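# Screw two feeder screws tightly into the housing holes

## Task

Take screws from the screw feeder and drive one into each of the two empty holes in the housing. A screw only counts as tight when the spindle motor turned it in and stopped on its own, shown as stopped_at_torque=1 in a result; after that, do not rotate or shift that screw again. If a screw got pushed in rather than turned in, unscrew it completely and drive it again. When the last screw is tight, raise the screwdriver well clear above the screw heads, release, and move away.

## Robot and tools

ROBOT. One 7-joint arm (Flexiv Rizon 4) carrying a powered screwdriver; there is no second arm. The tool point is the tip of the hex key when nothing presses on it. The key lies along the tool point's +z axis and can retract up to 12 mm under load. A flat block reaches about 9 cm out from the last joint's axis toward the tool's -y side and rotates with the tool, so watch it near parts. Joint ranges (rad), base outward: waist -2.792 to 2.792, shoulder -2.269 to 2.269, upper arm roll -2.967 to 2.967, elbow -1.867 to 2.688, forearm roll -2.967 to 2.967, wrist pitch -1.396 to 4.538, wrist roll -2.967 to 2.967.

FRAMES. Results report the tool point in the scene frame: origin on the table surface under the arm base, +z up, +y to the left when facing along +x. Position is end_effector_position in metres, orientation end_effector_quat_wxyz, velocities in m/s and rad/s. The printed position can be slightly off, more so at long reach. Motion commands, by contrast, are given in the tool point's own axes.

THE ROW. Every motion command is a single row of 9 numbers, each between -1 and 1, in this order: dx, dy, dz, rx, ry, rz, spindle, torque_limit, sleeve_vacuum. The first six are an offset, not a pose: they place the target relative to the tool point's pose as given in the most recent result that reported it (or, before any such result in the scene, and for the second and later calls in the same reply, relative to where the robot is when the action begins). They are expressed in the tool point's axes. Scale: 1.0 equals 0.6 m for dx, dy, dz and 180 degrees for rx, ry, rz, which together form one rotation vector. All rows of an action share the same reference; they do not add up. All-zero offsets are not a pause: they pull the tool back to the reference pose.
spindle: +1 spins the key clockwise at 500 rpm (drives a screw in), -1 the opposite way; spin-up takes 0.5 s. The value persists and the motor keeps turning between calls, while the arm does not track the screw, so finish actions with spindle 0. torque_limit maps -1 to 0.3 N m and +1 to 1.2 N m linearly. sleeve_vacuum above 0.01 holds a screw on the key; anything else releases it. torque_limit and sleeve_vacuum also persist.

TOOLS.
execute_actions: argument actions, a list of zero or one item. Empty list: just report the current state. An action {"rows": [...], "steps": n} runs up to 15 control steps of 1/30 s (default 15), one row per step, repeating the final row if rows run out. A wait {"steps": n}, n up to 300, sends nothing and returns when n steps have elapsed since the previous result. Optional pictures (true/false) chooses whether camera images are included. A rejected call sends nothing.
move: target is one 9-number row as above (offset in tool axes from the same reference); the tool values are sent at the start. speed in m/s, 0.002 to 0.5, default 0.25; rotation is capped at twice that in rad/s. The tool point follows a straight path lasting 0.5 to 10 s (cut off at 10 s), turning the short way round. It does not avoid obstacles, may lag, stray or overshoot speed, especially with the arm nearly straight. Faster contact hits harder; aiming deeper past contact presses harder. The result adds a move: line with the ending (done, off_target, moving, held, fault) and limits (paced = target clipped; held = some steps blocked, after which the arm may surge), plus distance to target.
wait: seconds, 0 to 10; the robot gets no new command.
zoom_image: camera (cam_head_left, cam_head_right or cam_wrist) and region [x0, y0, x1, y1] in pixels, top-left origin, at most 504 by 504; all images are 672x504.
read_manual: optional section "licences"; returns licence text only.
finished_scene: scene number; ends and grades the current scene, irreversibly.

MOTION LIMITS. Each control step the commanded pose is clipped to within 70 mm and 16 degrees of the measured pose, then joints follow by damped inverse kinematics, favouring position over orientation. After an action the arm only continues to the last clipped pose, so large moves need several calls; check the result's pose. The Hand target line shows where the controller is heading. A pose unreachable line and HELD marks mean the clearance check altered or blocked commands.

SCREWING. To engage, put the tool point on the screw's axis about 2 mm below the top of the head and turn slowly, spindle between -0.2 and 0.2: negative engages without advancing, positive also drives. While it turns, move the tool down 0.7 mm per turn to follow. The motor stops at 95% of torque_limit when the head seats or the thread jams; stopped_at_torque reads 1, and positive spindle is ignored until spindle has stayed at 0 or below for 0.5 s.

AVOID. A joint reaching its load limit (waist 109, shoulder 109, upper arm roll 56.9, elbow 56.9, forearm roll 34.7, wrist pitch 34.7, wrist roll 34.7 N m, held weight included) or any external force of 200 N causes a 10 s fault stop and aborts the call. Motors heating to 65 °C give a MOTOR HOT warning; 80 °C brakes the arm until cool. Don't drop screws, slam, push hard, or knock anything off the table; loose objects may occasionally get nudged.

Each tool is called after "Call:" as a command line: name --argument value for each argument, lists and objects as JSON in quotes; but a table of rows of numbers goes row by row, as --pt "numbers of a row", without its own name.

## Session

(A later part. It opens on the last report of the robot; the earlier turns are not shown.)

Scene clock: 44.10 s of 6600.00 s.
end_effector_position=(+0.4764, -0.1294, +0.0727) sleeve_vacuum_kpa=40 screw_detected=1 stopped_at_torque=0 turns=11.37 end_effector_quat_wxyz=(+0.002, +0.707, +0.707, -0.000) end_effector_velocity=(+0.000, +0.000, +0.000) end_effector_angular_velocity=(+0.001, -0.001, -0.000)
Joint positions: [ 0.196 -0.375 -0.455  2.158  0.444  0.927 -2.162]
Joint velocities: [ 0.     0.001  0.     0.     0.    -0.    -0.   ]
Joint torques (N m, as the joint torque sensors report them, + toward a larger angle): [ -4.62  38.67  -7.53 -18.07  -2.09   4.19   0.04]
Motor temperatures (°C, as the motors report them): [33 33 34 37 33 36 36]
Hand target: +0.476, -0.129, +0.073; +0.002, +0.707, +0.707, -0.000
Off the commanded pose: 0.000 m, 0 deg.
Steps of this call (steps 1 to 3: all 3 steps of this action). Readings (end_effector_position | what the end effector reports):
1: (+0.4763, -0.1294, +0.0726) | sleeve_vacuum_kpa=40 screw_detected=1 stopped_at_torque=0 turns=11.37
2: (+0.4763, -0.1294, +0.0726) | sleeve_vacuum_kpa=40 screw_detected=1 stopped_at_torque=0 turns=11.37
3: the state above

Call:
move --target '[0,0,-0.012,0,0,0,0,0,1]' --speed 0.01

Call:
move --target '[0.0018,0.0014,0,0,0,0,0,0,1]' --speed 0.005

Call:
zoom_image --camera "cam_wrist" --region '[380,220,440,265]'

Call:
move --target '[0,0,0.016,0,0,0,0.4,0,1]' --speed 0.0026

Call:
execute_actions --actions '[{"rows":[[0,0,0,0,0,0,0,0,1]],"steps":3}]' --pictures false

Call:
zoom_image --camera "cam_wrist" --region '[380,220,440,265]'

Scene clock: 52.30 s of 6600.00 s.
end_effector_position=(+0.4766, -0.1295, +0.0798) sleeve_vacuum_kpa=39 screw_detected=1 stopped_at_torque=0 turns=11.37 end_effector_quat_wxyz=(+0.002, +0.707, +0.707, -0.000) end_effector_velocity=(-0.000, +0.000, +0.000) end_effector_angular_velocity=(+0.000, +0.001, +0.000)
Joint positions: [ 0.201 -0.355 -0.462  2.162  0.426  0.914 -2.15 ]
Joint velocities: [ 0.     0.001  0.     0.001 -0.001 -0.001  0.001]
Joint torques (N m, as the joint torque sensors report them, + toward a larger angle): [ -3.06  40.03  -7.8  -18.65  -2.38   3.21   0.04]
Motor temperatures (°C, as the motors report them): [33 34 34 37 33 36 36]
Hand target: +0.476, -0.129, +0.080; +0.002, +0.707, +0.707, -0.000
Off the commanded pose: 0.000 m, 0 deg.
After step 90, 4.27 s passed at rest.
move: done

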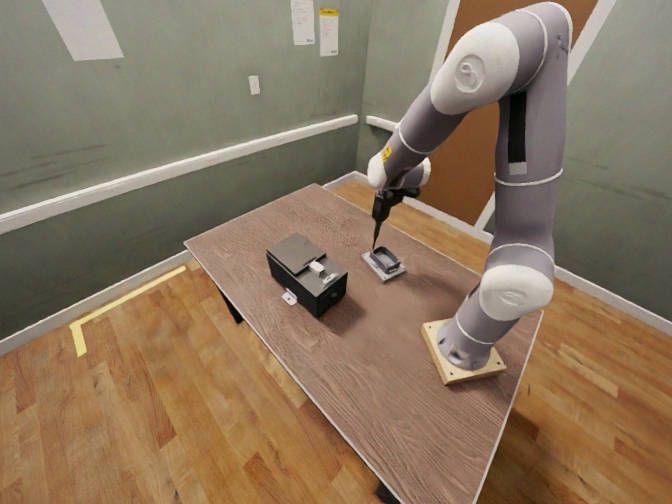

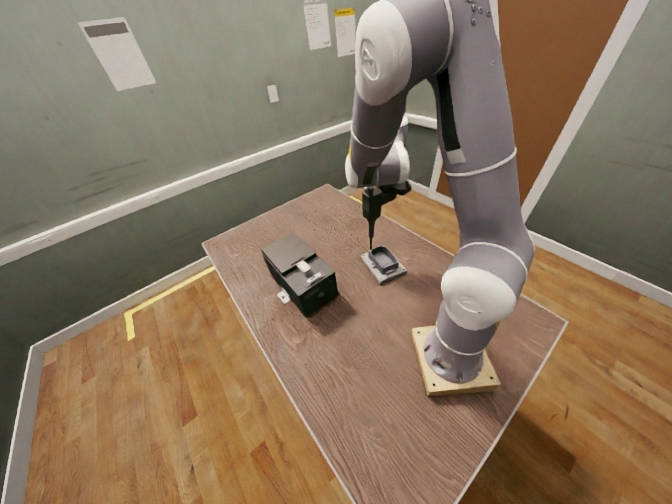

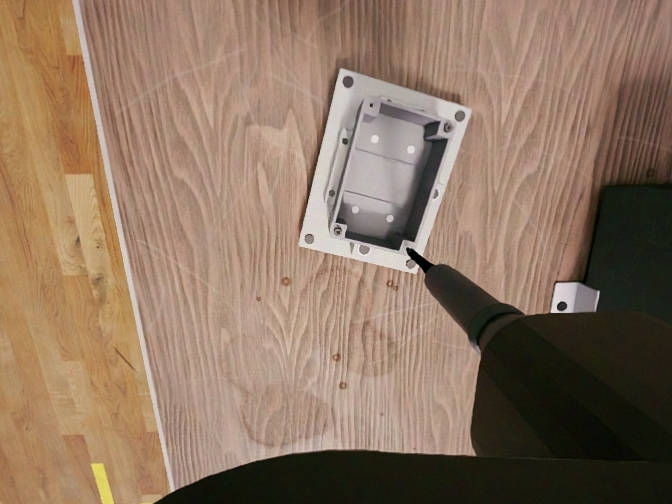

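Scene clock: 53.00 s of 6600.00 s.
end_effector_position=(+0.4774, -0.1286, +0.0799) sleeve_vacuum_kpa=39 screw_detected=1 stopped_at_torque=0 turns=11.37 end_effector_quat_wxyz=(+0.002, +0.707, +0.707, -0.000) end_effector_velocity=(+0.000, +0.000, +0.000) end_effector_angular_velocity=(+0.000, -0.000, -0.000)
Joint positions: [ 0.203 -0.355 -0.462  2.161  0.426  0.914 -2.148]
Joint velocities: [ 0. -0. -0. -0.  0. -0.  0.]
Joint torques (N m, as the joint torque sensors report them, + toward a larger angle): [ -3.61  38.42  -6.8  -19.85  -2.57   3.71   0.42]
Motor temperatures (°C, as the motors report them): [33 34 34 37 33 36 36]
Hand target: +0.477, -0.128, +0.080; +0.002, +0.707, +0.707, -0.000
Off the commanded pose: 0.000 m, 0 deg.
move: done

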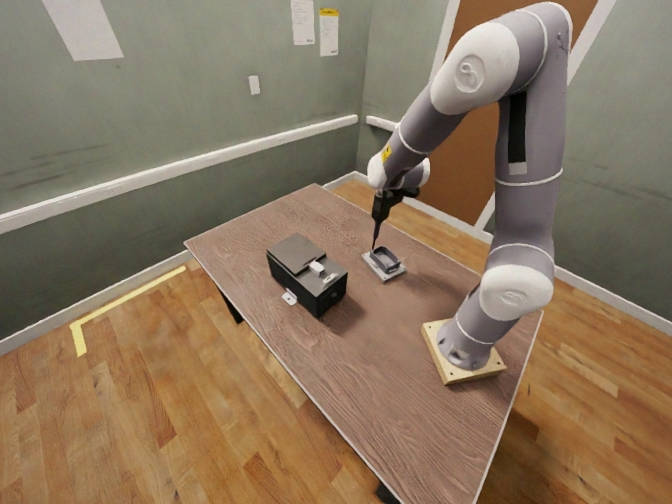

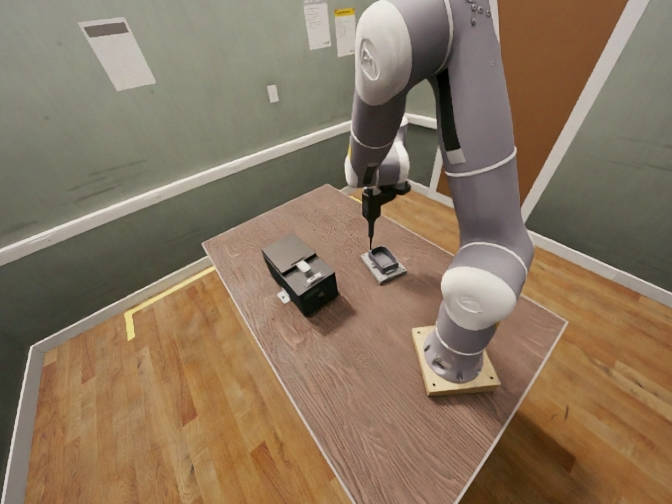

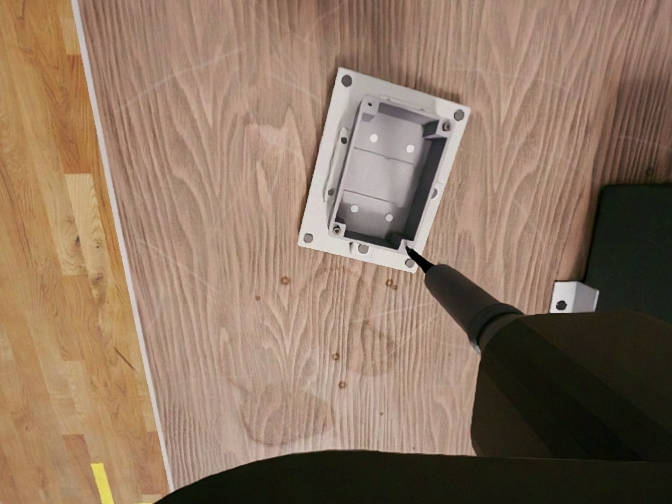

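Region (380, 220, 440, 265) of cam_wrist's 672x504 image, scaled by 8.400, with more detail than that image has; it fills the top 378 rows of this view, and the rest is white.

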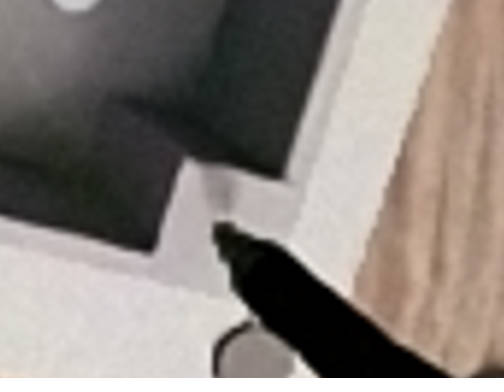

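Scene clock: 56.90 s of 6600.00 s.
end_effector_position=(+0.4773, -0.1283, +0.0703) sleeve_vacuum_kpa=40 screw_detected=1 stopped_at_torque=0 turns=24.09 end_effector_quat_wxyz=(+0.002, +0.707, +0.707, -0.000) end_effector_velocity=(+0.000, -0.000, -0.000) end_effector_angular_velocity=(-0.000, -0.000, +0.001)
Joint positions: [ 0.198 -0.381 -0.453  2.156  0.45   0.93  -2.164]
Joint velocities: [ 0.    -0.001  0.    -0.     0.     0.001 -0.001]
Joint torques (N m, as the joint torque sensors report them, + toward a larger angle): [ -5.03  36.74  -8.17 -18.92  -2.31   5.19  -0.09]
Motor temperatures (°C, as the motors report them): [33 34 34 37 33 36 36]
Hand target: +0.477, -0.129, +0.070; +0.002, +0.707, +0.707, -0.000
Off the commanded pose: 0.000 m, 0 deg.
move: done

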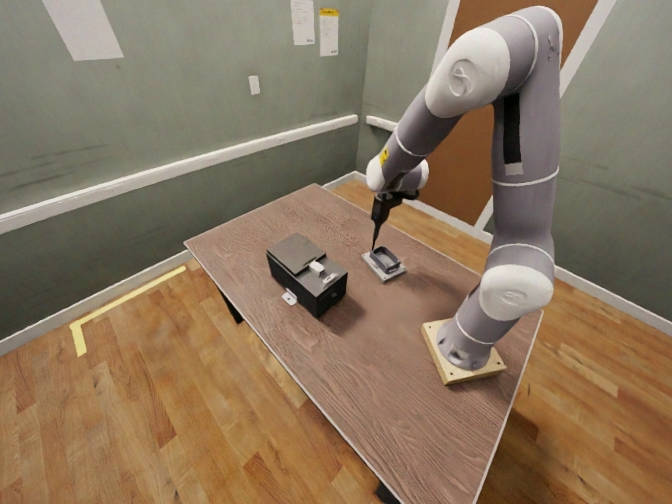

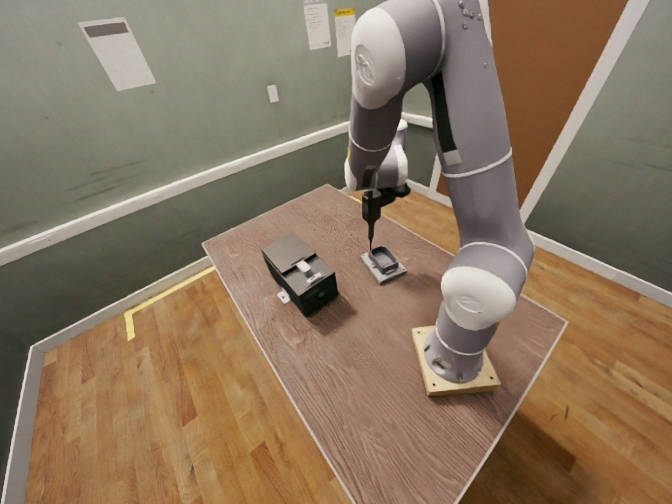

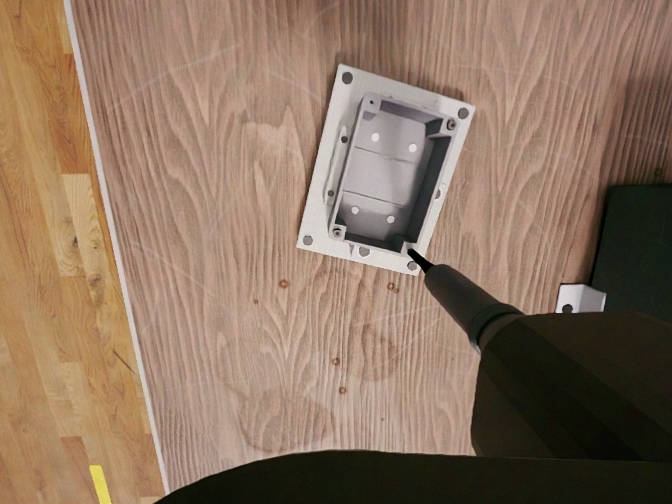

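Scene clock: 57.00 s of 6600.00 s.
end_effector_position=(+0.4773, -0.1283, +0.0703) sleeve_vacuum_kpa=40 screw_detected=1 stopped_at_torque=0 turns=24.09 end_effector_quat_wxyz=(+0.002, +0.707, +0.707, +0.000) end_effector_velocity=(+0.000, -0.000, +0.000) end_effector_angular_velocity=(-0.000, -0.001, +0.000)
Joint positions: [ 0.198 -0.381 -0.453  2.156  0.45   0.93  -2.164]
Joint velocities: [ 0.  0.  0. -0. -0.  0. -0.]
Joint torques (N m, as the joint torque sensors report them, + toward a larger angle): [ -4.32  39.37  -7.85 -18.66  -2.13   4.14   0.07]
Motor temperatures (°C, as the motors report them): [33 34 34 37 33 36 36]
Hand target: +0.477, -0.128, +0.070; +0.002, +0.707, +0.707, -0.000
Off the commanded pose: 0.000 m, 0 deg.
Steps of this call (steps 1 to 3: all 3 steps of this action). Readings (end_effector_position | what the end effector reports):
1: (+0.4773, -0.1283, +0.0703) | sleeve_vacuum_kpa=40 screw_detected=1 stopped_at_torque=0 turns=24.09
2: (+0.4773, -0.1283, +0.0703) | sleeve_vacuum_kpa=40 screw_detected=1 stopped_at_torque=0 turns=24.09
3: the state above

Region (380, 220, 440, 265) of cam_wrist's 672x504 image, scaled by 8.400, with more detail than that image has; it fills the top 378 rows of this view, and the rest is white.

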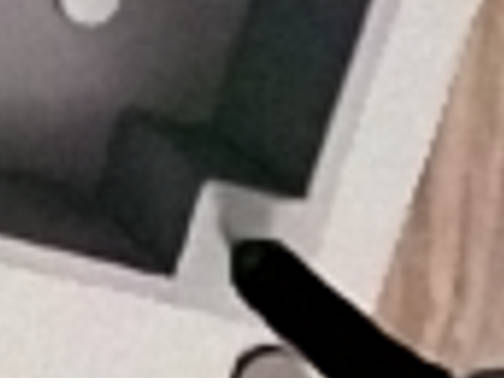

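In now.

Call:
move --target '[0.0003,-0.0002,0.012,0,0,0,0.4,0,1]' --speed 0.0025

Call:
execute_actions --actions '[{"rows":[[0,0,0,0,0,0,0,0,1]],"steps":3}]' --pictures false

Scene clock: 63.03 s of 6600.00 s.
end_effector_position=(+0.4773, -0.1281, +0.0633) sleeve_vacuum_kpa=40 screw_detected=1 stopped_at_torque=1 turns=32.29 end_effector_quat_wxyz=(+0.002, +0.707, +0.707, +0.000) end_effector_velocity=(-0.000, -0.000, -0.000) end_effector_angular_velocity=(-0.000, -0.000, -0.000)
Joint positions: [ 0.195 -0.4   -0.446  2.152  0.468  0.942 -2.176]
Joint velocities: [ 0.    -0.001 -0.    -0.     0.001  0.    -0.   ]
Joint torques (N m, as the joint torque sensors report them, + toward a larger angle): [ -4.77  37.12  -6.76 -17.95  -1.96   4.56  -0.08]
Motor temperatures (°C, as the motors report them): [33 34 34 37 33 36 36]
Hand target: +0.477, -0.128, +0.063; +0.002, +0.707, +0.707, +0.000
Off the commanded pose: 0.000 m, 0 deg.
move: done

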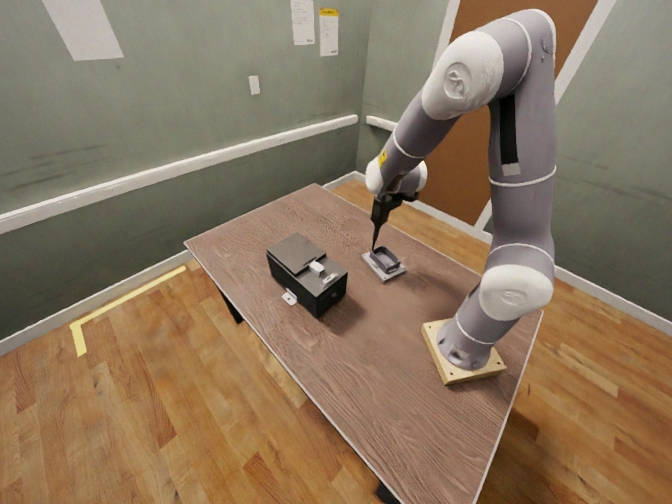

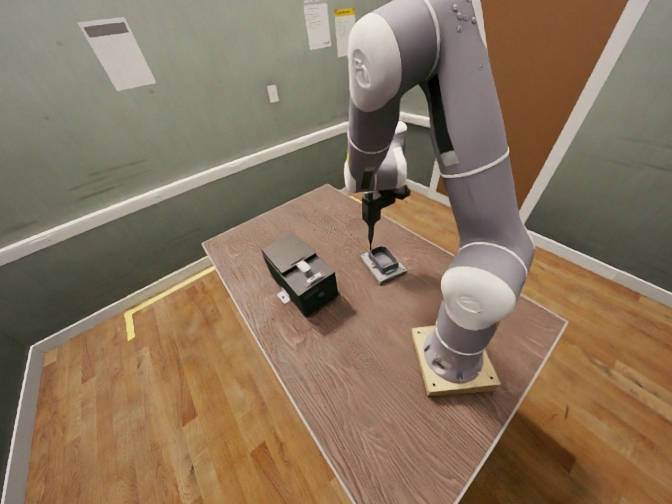

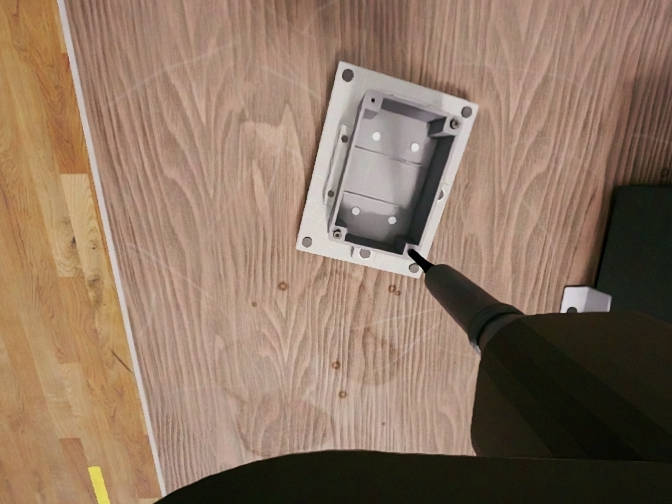

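Scene clock: 63.13 s of 6600.00 s.
end_effector_position=(+0.4773, -0.1281, +0.0633) sleeve_vacuum_kpa=40 screw_detected=1 stopped_at_torque=1 turns=32.29 end_effector_quat_wxyz=(+0.002, +0.707, +0.707, +0.000) end_effector_velocity=(+0.000, +0.000, +0.000) end_effector_angular_velocity=(+0.000, -0.001, +0.000)
Joint positions: [ 0.195 -0.4   -0.446  2.152  0.468  0.942 -2.176]
Joint velocities: [-0.     0.001  0.    -0.    -0.     0.    -0.   ]
Joint torques (N m, as the joint torque sensors report them, + toward a larger angle): [ -4.88  39.38  -7.85 -18.13  -2.17   4.     0.08]
Motor temperatures (°C, as the motors report them): [33 34 34 37 33 36 36]
Hand target: +0.477, -0.128, +0.063; +0.002, +0.707, +0.707, +0.000
Off the commanded pose: 0.000 m, 0 deg.
Steps of this call (steps 1 to 3: all 3 steps of this action). Readings (end_effector_position | what the end effector reports):
1: (+0.4773, -0.1281, +0.0633) | sleeve_vacuum_kpa=40 screw_detected=1 stopped_at_torque=1 turns=32.29
2: (+0.4773, -0.1281, +0.0633) | sleeve_vacuum_kpa=40 screw_detected=1 stopped_at_torque=1 turns=32.29
3: the state above

Call:
move --target '[0,0,-0.012,0,0,0,0,0,0]' --speed 0.01

Call:
move --target '[0,-0.055,-0.2,0,0,0,0,0,0]' --speed 0.15

Call:
move --target '[0.511,0,0.01,0.001,0.001,0,0,0,0]'

Call:
zoom_image --camera "cam_wrist" --region '[360,200,480,290]'

Scene clock: 71.60 s of 6600.00 s.
end_effector_position=(+0.4775, -0.1282, +0.0705) sleeve_vacuum_kpa=0 screw_detected=0 stopped_at_torque=1 turns=32.29 end_effector_quat_wxyz=(+0.002, +0.707, +0.707, +0.000) end_effector_velocity=(-0.001, +0.000, +0.000) end_effector_angular_velocity=(+0.001, +0.001, -0.000)
Joint positions: [ 0.2   -0.381 -0.455  2.156  0.451  0.93  -2.164]
Joint velocities: [-0.     0.001  0.     0.001 -0.001 -0.001  0.001]
Joint torques (N m, as the joint torque sensors report them, + toward a larger angle): [ -3.39  40.46  -8.17 -18.01  -2.27   3.18   0.49]
Motor temperatures (°C, as the motors report them): [33 34 34 37 33 36 36]
Hand target: +0.477, -0.128, +0.071; +0.002, +0.707, +0.707, +0.000
Off the commanded pose: 0.000 m, 0 deg.
After step 90, 4.53 s passed at rest.
move: done

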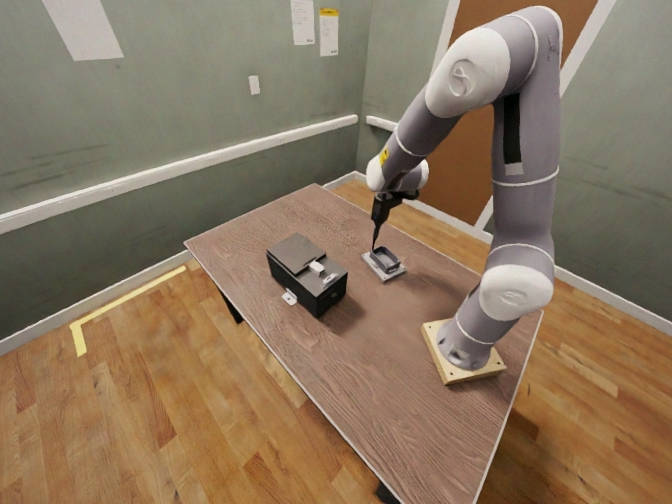

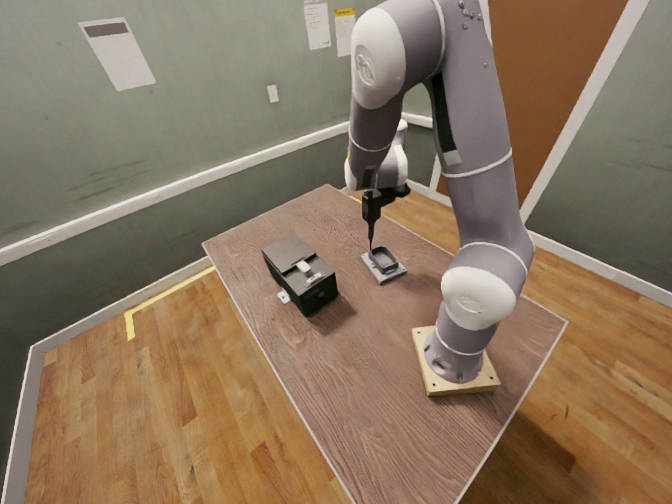

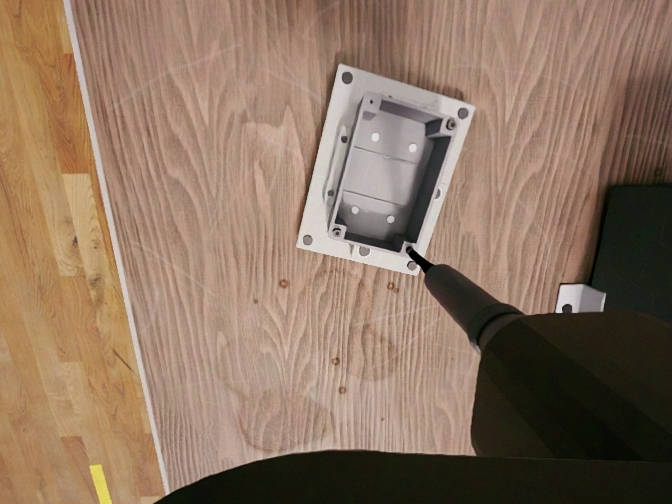

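Scene clock: 72.87 s of 6600.00 s.
end_effector_position=(+0.4443, -0.1279, +0.1907) sleeve_vacuum_kpa=0 screw_detected=0 stopped_at_torque=1 turns=32.29 end_effector_quat_wxyz=(+0.002, +0.707, +0.707, +0.001) end_effector_velocity=(-0.001, +0.000, +0.000) end_effector_angular_velocity=(-0.000, +0.002, -0.000)
Joint positions: [ 0.221  0.011 -0.522  2.249  0.129  0.705 -1.961]
Joint velocities: [ 0.     0.002  0.     0.    -0.003 -0.002  0.002]
Joint torques (N m, as the joint torque sensors report them, + toward a larger angle): [ -3.31  29.82  -1.91 -25.29  -3.     3.53   0.48]
Motor temperatures (°C, as the motors report them): [33 35 34 37 33 36 36]
Hand target: +0.444, -0.128, +0.191; +0.002, +0.707, +0.707, +0.000
Off the commanded pose: 0.000 m, 0 deg.
move: done

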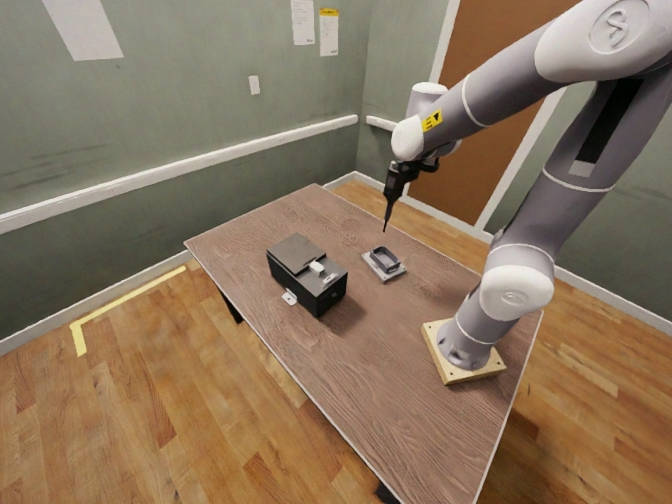

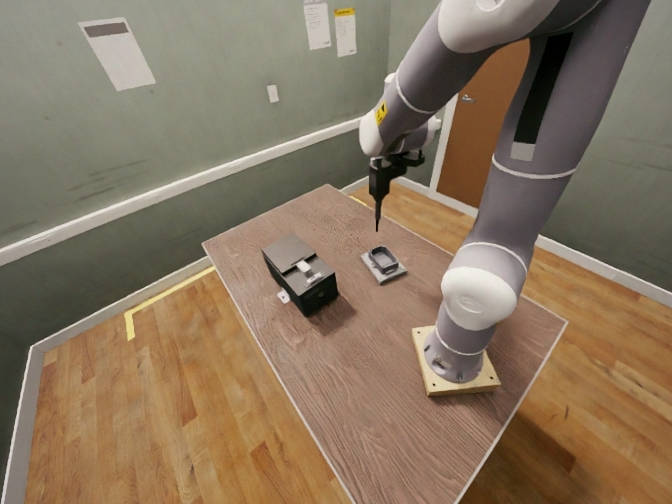

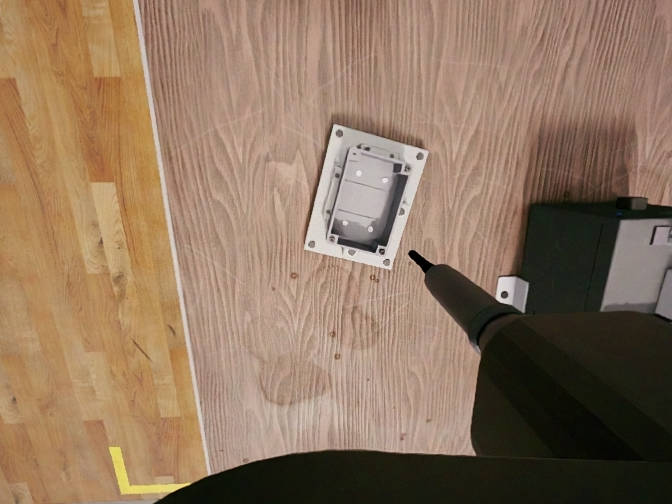

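Scene clock: 74.53 s of 6600.00 s.
end_effector_position=(+0.4452, +0.1796, +0.1842) sleeve_vacuum_kpa=0 screw_detected=0 stopped_at_torque=1 turns=32.29 end_effector_quat_wxyz=(-0.001, +0.708, +0.707, +0.001) end_effector_velocity=(+0.000, +0.001, +0.000) end_effector_angular_velocity=(-0.001, -0.001, -0.001)
Joint positions: [ 0.509  0.141 -0.076  2.35   0.061  0.735 -1.182]
Joint velocities: [ 0.001 -0.001  0.001 -0.001 -0.001  0.     0.003]
Joint torques (N m, as the joint torque sensors report them, + toward a larger angle): [ -0.88  25.59  -0.77 -27.09  -2.69   5.42   0.25]
Motor temperatures (°C, as the motors report them): [33 34 34 37 33 36 36]
Hand target: +0.445, +0.180, +0.184; -0.001, +0.708, +0.707, +0.001
Off the commanded pose: 0.001 m, 0 deg.
move: done

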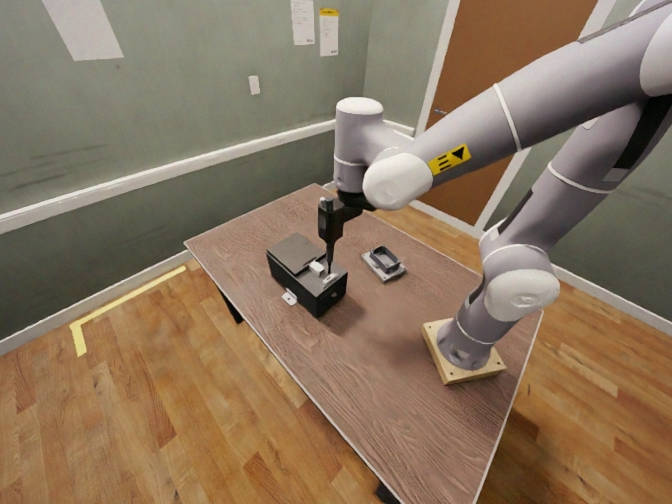

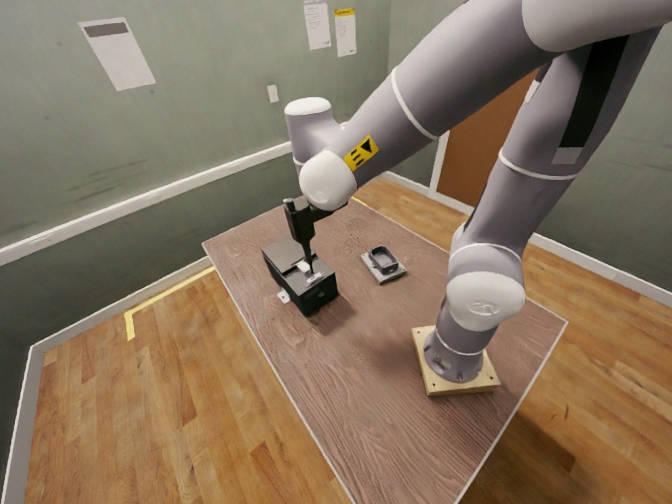

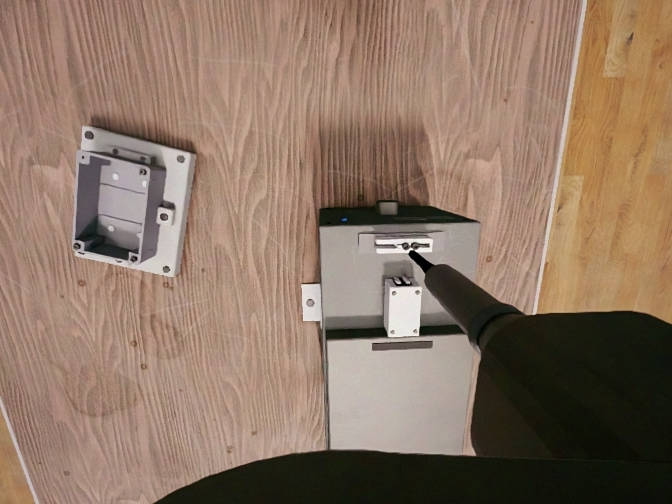

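Region (360, 200, 480, 290) of cam_wrist's 672x504 image, scaled by 4.200, with more detail than that image has; it fills the top 378 rows of this view, and the rest is white.

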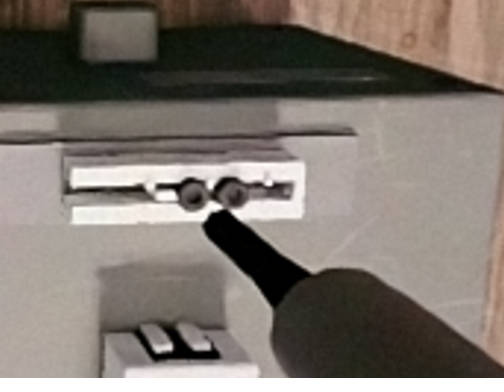

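Call:
move --target '[0,-0.0018,0.02,0,0,0,0,0,1]' --speed 0.02

Call:
move --target '[0,0,0.014,0,0,0,-0.1,0,1]' --speed 0.004

Call:
move --target '[0,0,-0.06,0,0,0,0,0,1]' --speed 0.04

Call:
move --target '[-0.567,-0.142,0.1,0,0,0,0,0,1]' --speed 0.22

Call:
move --target '[0,0,0.068,0,0,0,0,0,1]' --speed 0.06

Call:
zoom_image --camera "cam_wrist" --region '[380,220,440,265]'

Scene clock: 85.20 s of 6600.00 s.
end_effector_position=(+0.4441, +0.1794, +0.1723) sleeve_vacuum_kpa=14 screw_detected=0 stopped_at_torque=1 turns=32.29 end_effector_quat_wxyz=(-0.001, +0.708, +0.707, +0.001) end_effector_velocity=(+0.001, +0.000, -0.000) end_effector_angular_velocity=(+0.001, -0.002, +0.000)
Joint positions: [ 0.512  0.118 -0.075  2.366  0.065  0.774 -1.184]
Joint velocities: [ 0.    -0.001 -0.     0.001  0.     0.004 -0.   ]
Joint torques (N m, as the joint torque sensors report them, + toward a larger angle): [ -0.71  26.94  -0.29 -24.95  -2.26   5.58  -0.36]
Motor temperatures (°C, as the motors report them): [33 34 34 38 33 36 36]
Hand target: +0.444, +0.180, +0.172; -0.001, +0.708, +0.707, +0.001
Off the commanded pose: 0.000 m, 0 deg.
After step 90, 6.83 s passed at rest.
move: done

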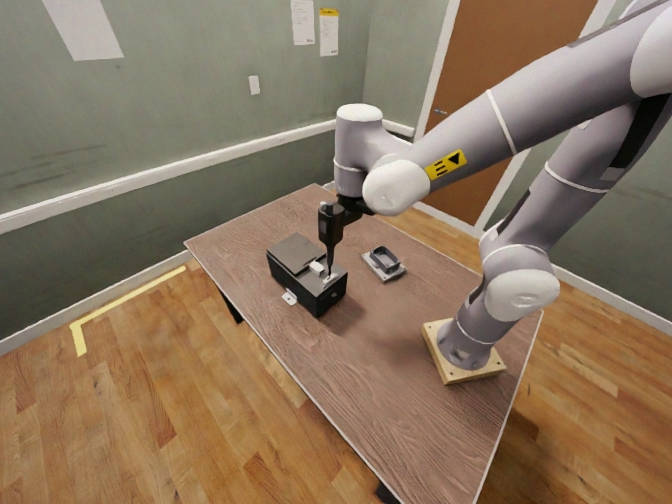

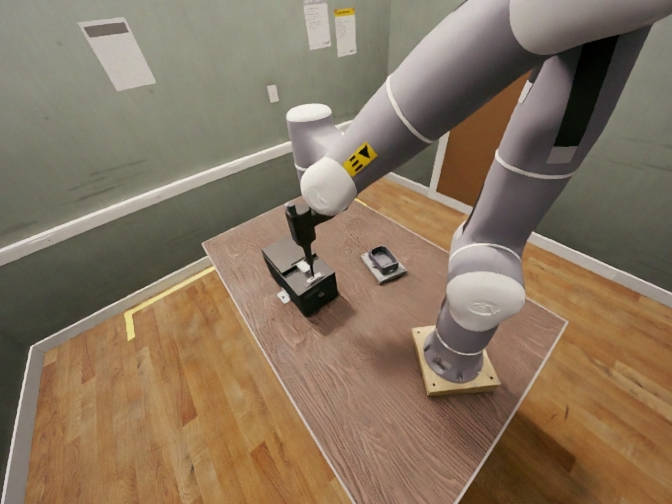

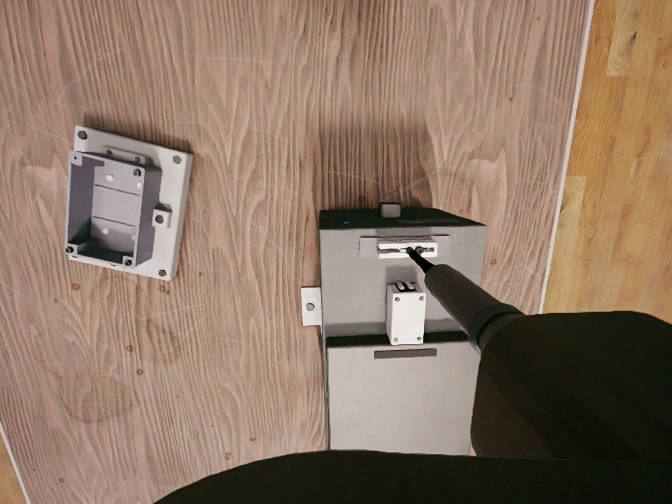

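Scene clock: 87.53 s of 6600.00 s.
end_effector_position=(+0.4444, +0.1794, +0.1642) sleeve_vacuum_kpa=40 screw_detected=1 stopped_at_torque=1 turns=30.36 end_effector_quat_wxyz=(-0.001, +0.708, +0.706, +0.001) end_effector_velocity=(+0.000, +0.000, -0.000) end_effector_angular_velocity=(+0.000, -0.000, +0.000)
Joint positions: [ 0.513  0.1   -0.075  2.375  0.068  0.802 -1.186]
Joint velocities: [-0.    -0.     0.     0.     0.     0.001 -0.   ]
Joint torques (N m, as the joint torque sensors report them, + toward a larger angle): [  0.1   25.99  -0.67 -23.61  -2.17   5.68  -0.03]
Motor temperatures (°C, as the motors report them): [33 34 34 38 33 36 36]
Hand target: +0.444, +0.179, +0.164; -0.001, +0.708, +0.707, +0.001
Off the commanded pose: 0.000 m, 0 deg.
move: done

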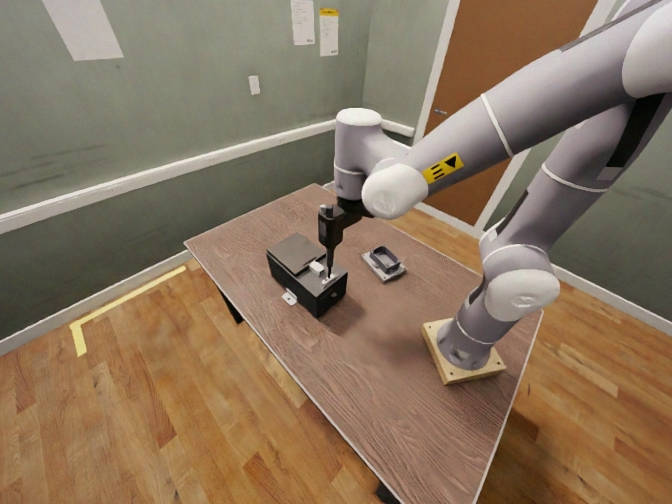

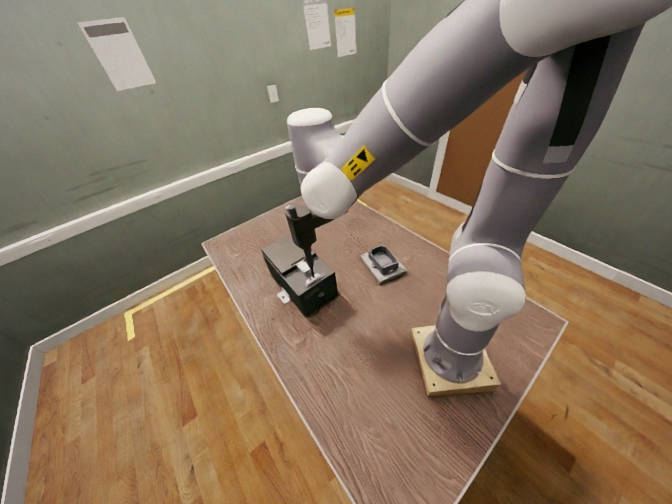

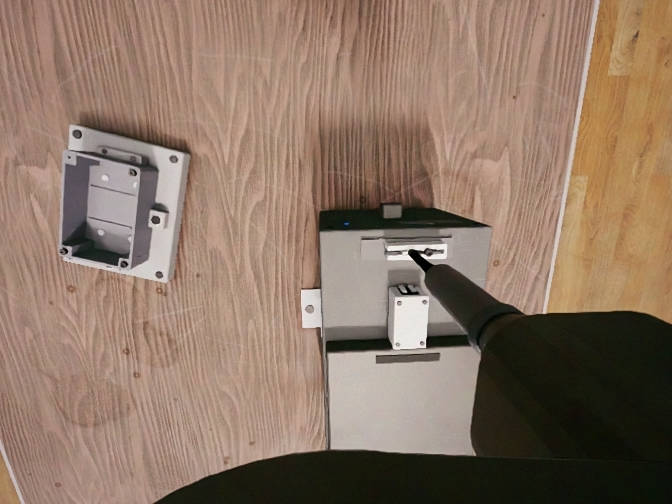

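Scene clock: 88.97 s of 6600.00 s.
end_effector_position=(+0.4443, +0.1795, +0.2001) sleeve_vacuum_kpa=39 screw_detected=1 stopped_at_torque=1 turns=30.16 end_effector_quat_wxyz=(-0.001, +0.708, +0.707, +0.001) end_effector_velocity=(-0.000, -0.000, +0.000) end_effector_angular_velocity=(-0.001, +0.001, -0.000)
Joint positions: [ 0.507  0.176 -0.075  2.332  0.055  0.684 -1.178]
Joint velocities: [-0.     0.001 -0.    -0.001 -0.    -0.003  0.   ]
Joint torques (N m, as the joint torque sensors report them, + toward a larger angle): [ -2.81  28.54  -1.25 -27.88  -3.09   4.21   0.25]
Motor temperatures (°C, as the motors report them): [33 34 34 38 33 36 36]
Hand target: +0.444, +0.179, +0.200; -0.001, +0.708, +0.707, +0.001
Off the commanded pose: 0.000 m, 0 deg.
move: done

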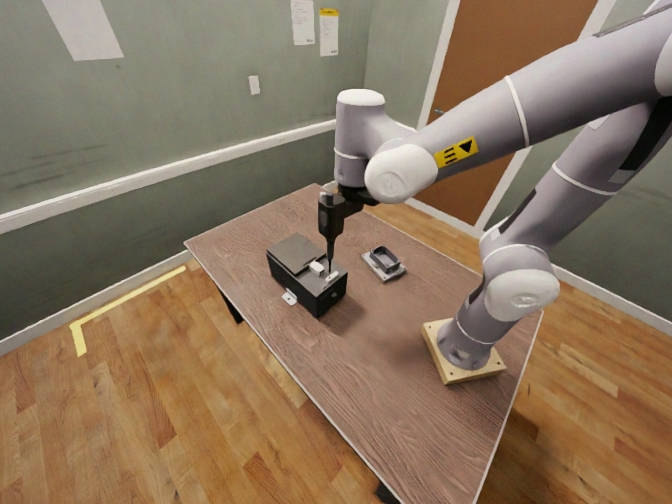

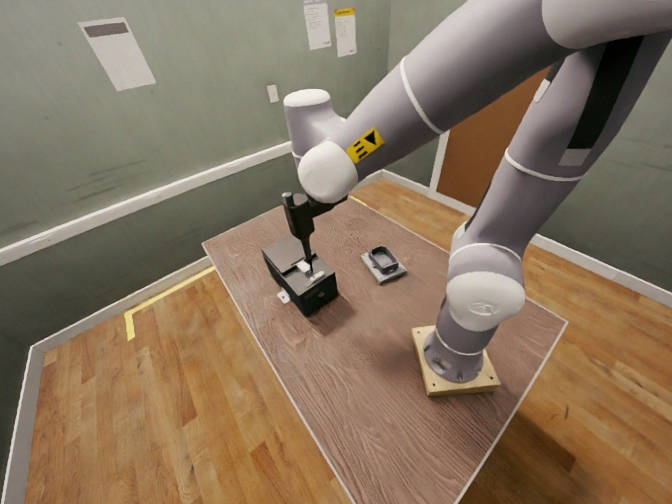

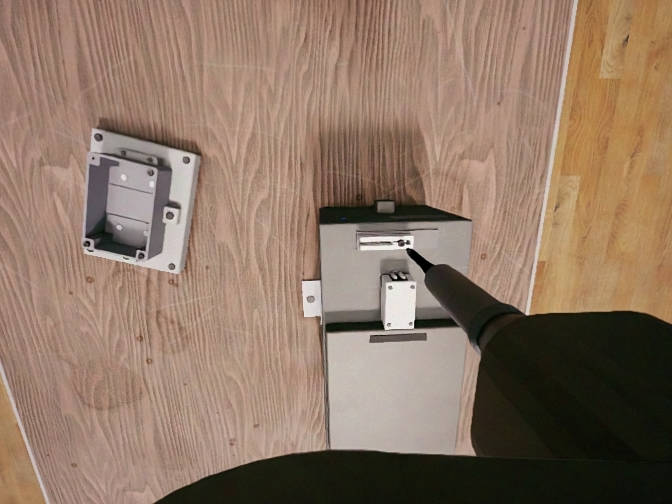

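Scene clock: 91.03 s of 6600.00 s.
end_effector_position=(+0.3578, -0.1616, +0.1395) sleeve_vacuum_kpa=39 screw_detected=1 stopped_at_torque=1 turns=30.16 end_effector_quat_wxyz=(+0.000, +0.708, +0.707, +0.000) end_effector_velocity=(+0.000, -0.001, -0.000) end_effector_angular_velocity=(+0.005, +0.000, +0.002)
Joint positions: [ 0.184  0.017 -0.616  2.45   0.156  0.882 -2.129]
Joint velocities: [ 0.    -0.009 -0.004 -0.008  0.014 -0.005 -0.017]
Joint torques (N m, as the joint torque sensors report them, + toward a larger angle): [ -2.2   22.92  -2.57 -22.86  -2.8    3.46   0.39]
Motor temperatures (°C, as the motors report them): [33 34 34 38 33 36 36]
Hand target: +0.358, -0.162, +0.139; -0.000, +0.708, +0.707, +0.000
Off the commanded pose: 0.001 m, 0 deg.
move: done

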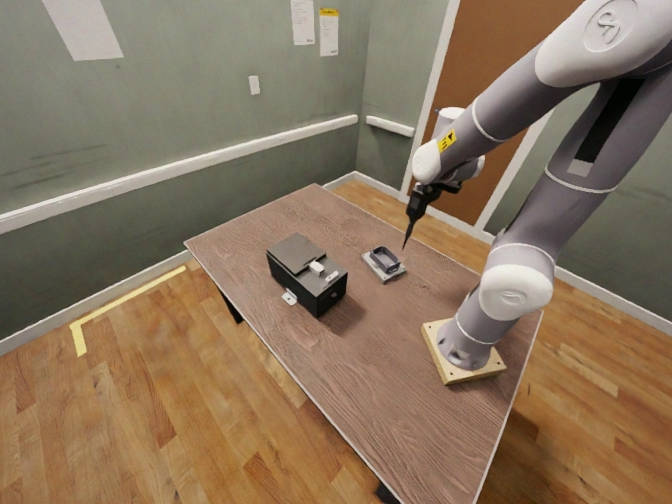

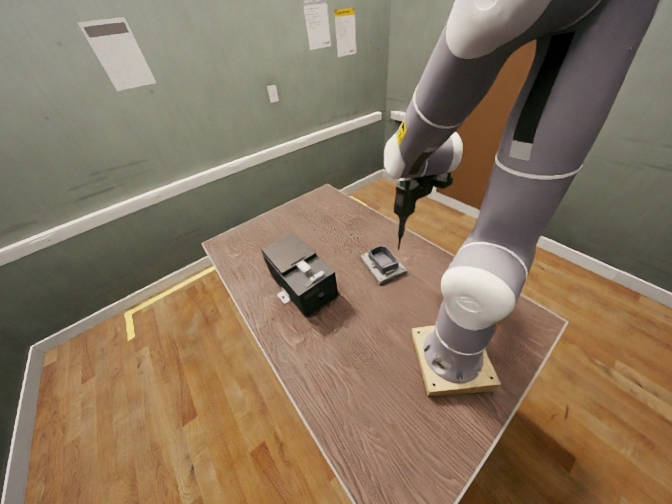

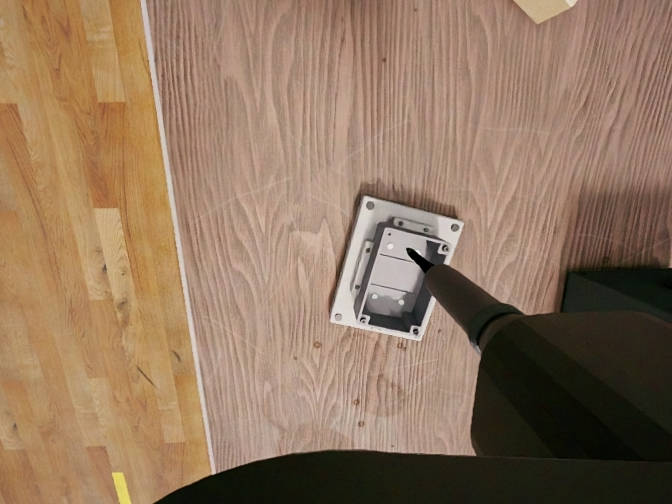

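Scene clock: 92.07 s of 6600.00 s.
end_effector_position=(+0.3577, -0.1614, +0.0987) sleeve_vacuum_kpa=39 screw_detected=1 stopped_at_torque=1 turns=30.16 end_effector_quat_wxyz=(+0.000, +0.708, +0.707, +0.000) end_effector_velocity=(+0.001, -0.000, -0.000) end_effector_angular_velocity=(+0.001, -0.002, +0.000)
Joint positions: [ 0.199 -0.144 -0.607  2.431  0.344  0.977 -2.265]
Joint velocities: [-0.001 -0.003  0.    -0.003  0.007  0.    -0.006]
Joint torques (N m, as the joint torque sensors report them, + toward a larger angle): [ -4.31  25.94  -3.5  -19.23  -1.44   4.55  -0.21]
Motor temperatures (°C, as the motors report them): [33 34 34 38 33 36 36]
Hand target: +0.358, -0.162, +0.099; +0.000, +0.708, +0.707, +0.000
Off the commanded pose: 0.000 m, 0 deg.
move: done

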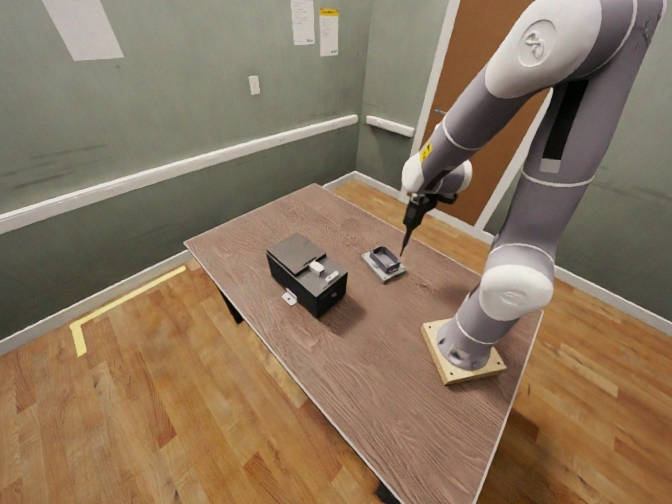

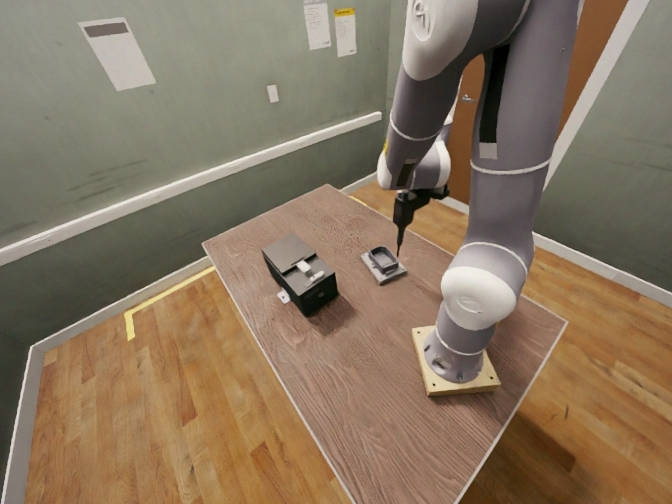

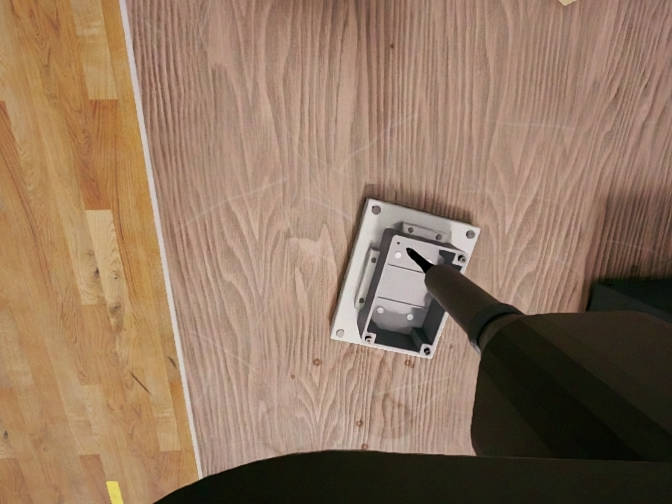

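Region (380, 220, 440, 265) of cam_wrist's 672x504 image, scaled by 8.400, with more detail than that image has; it fills the top 378 rows of this view, and the rest is white.

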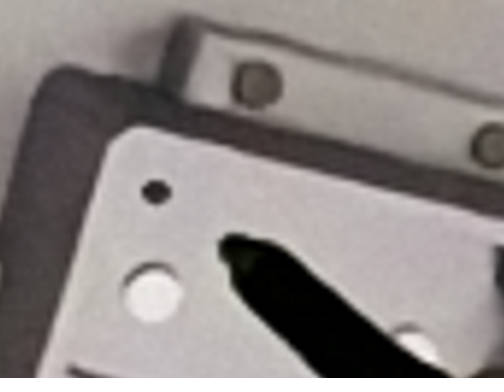

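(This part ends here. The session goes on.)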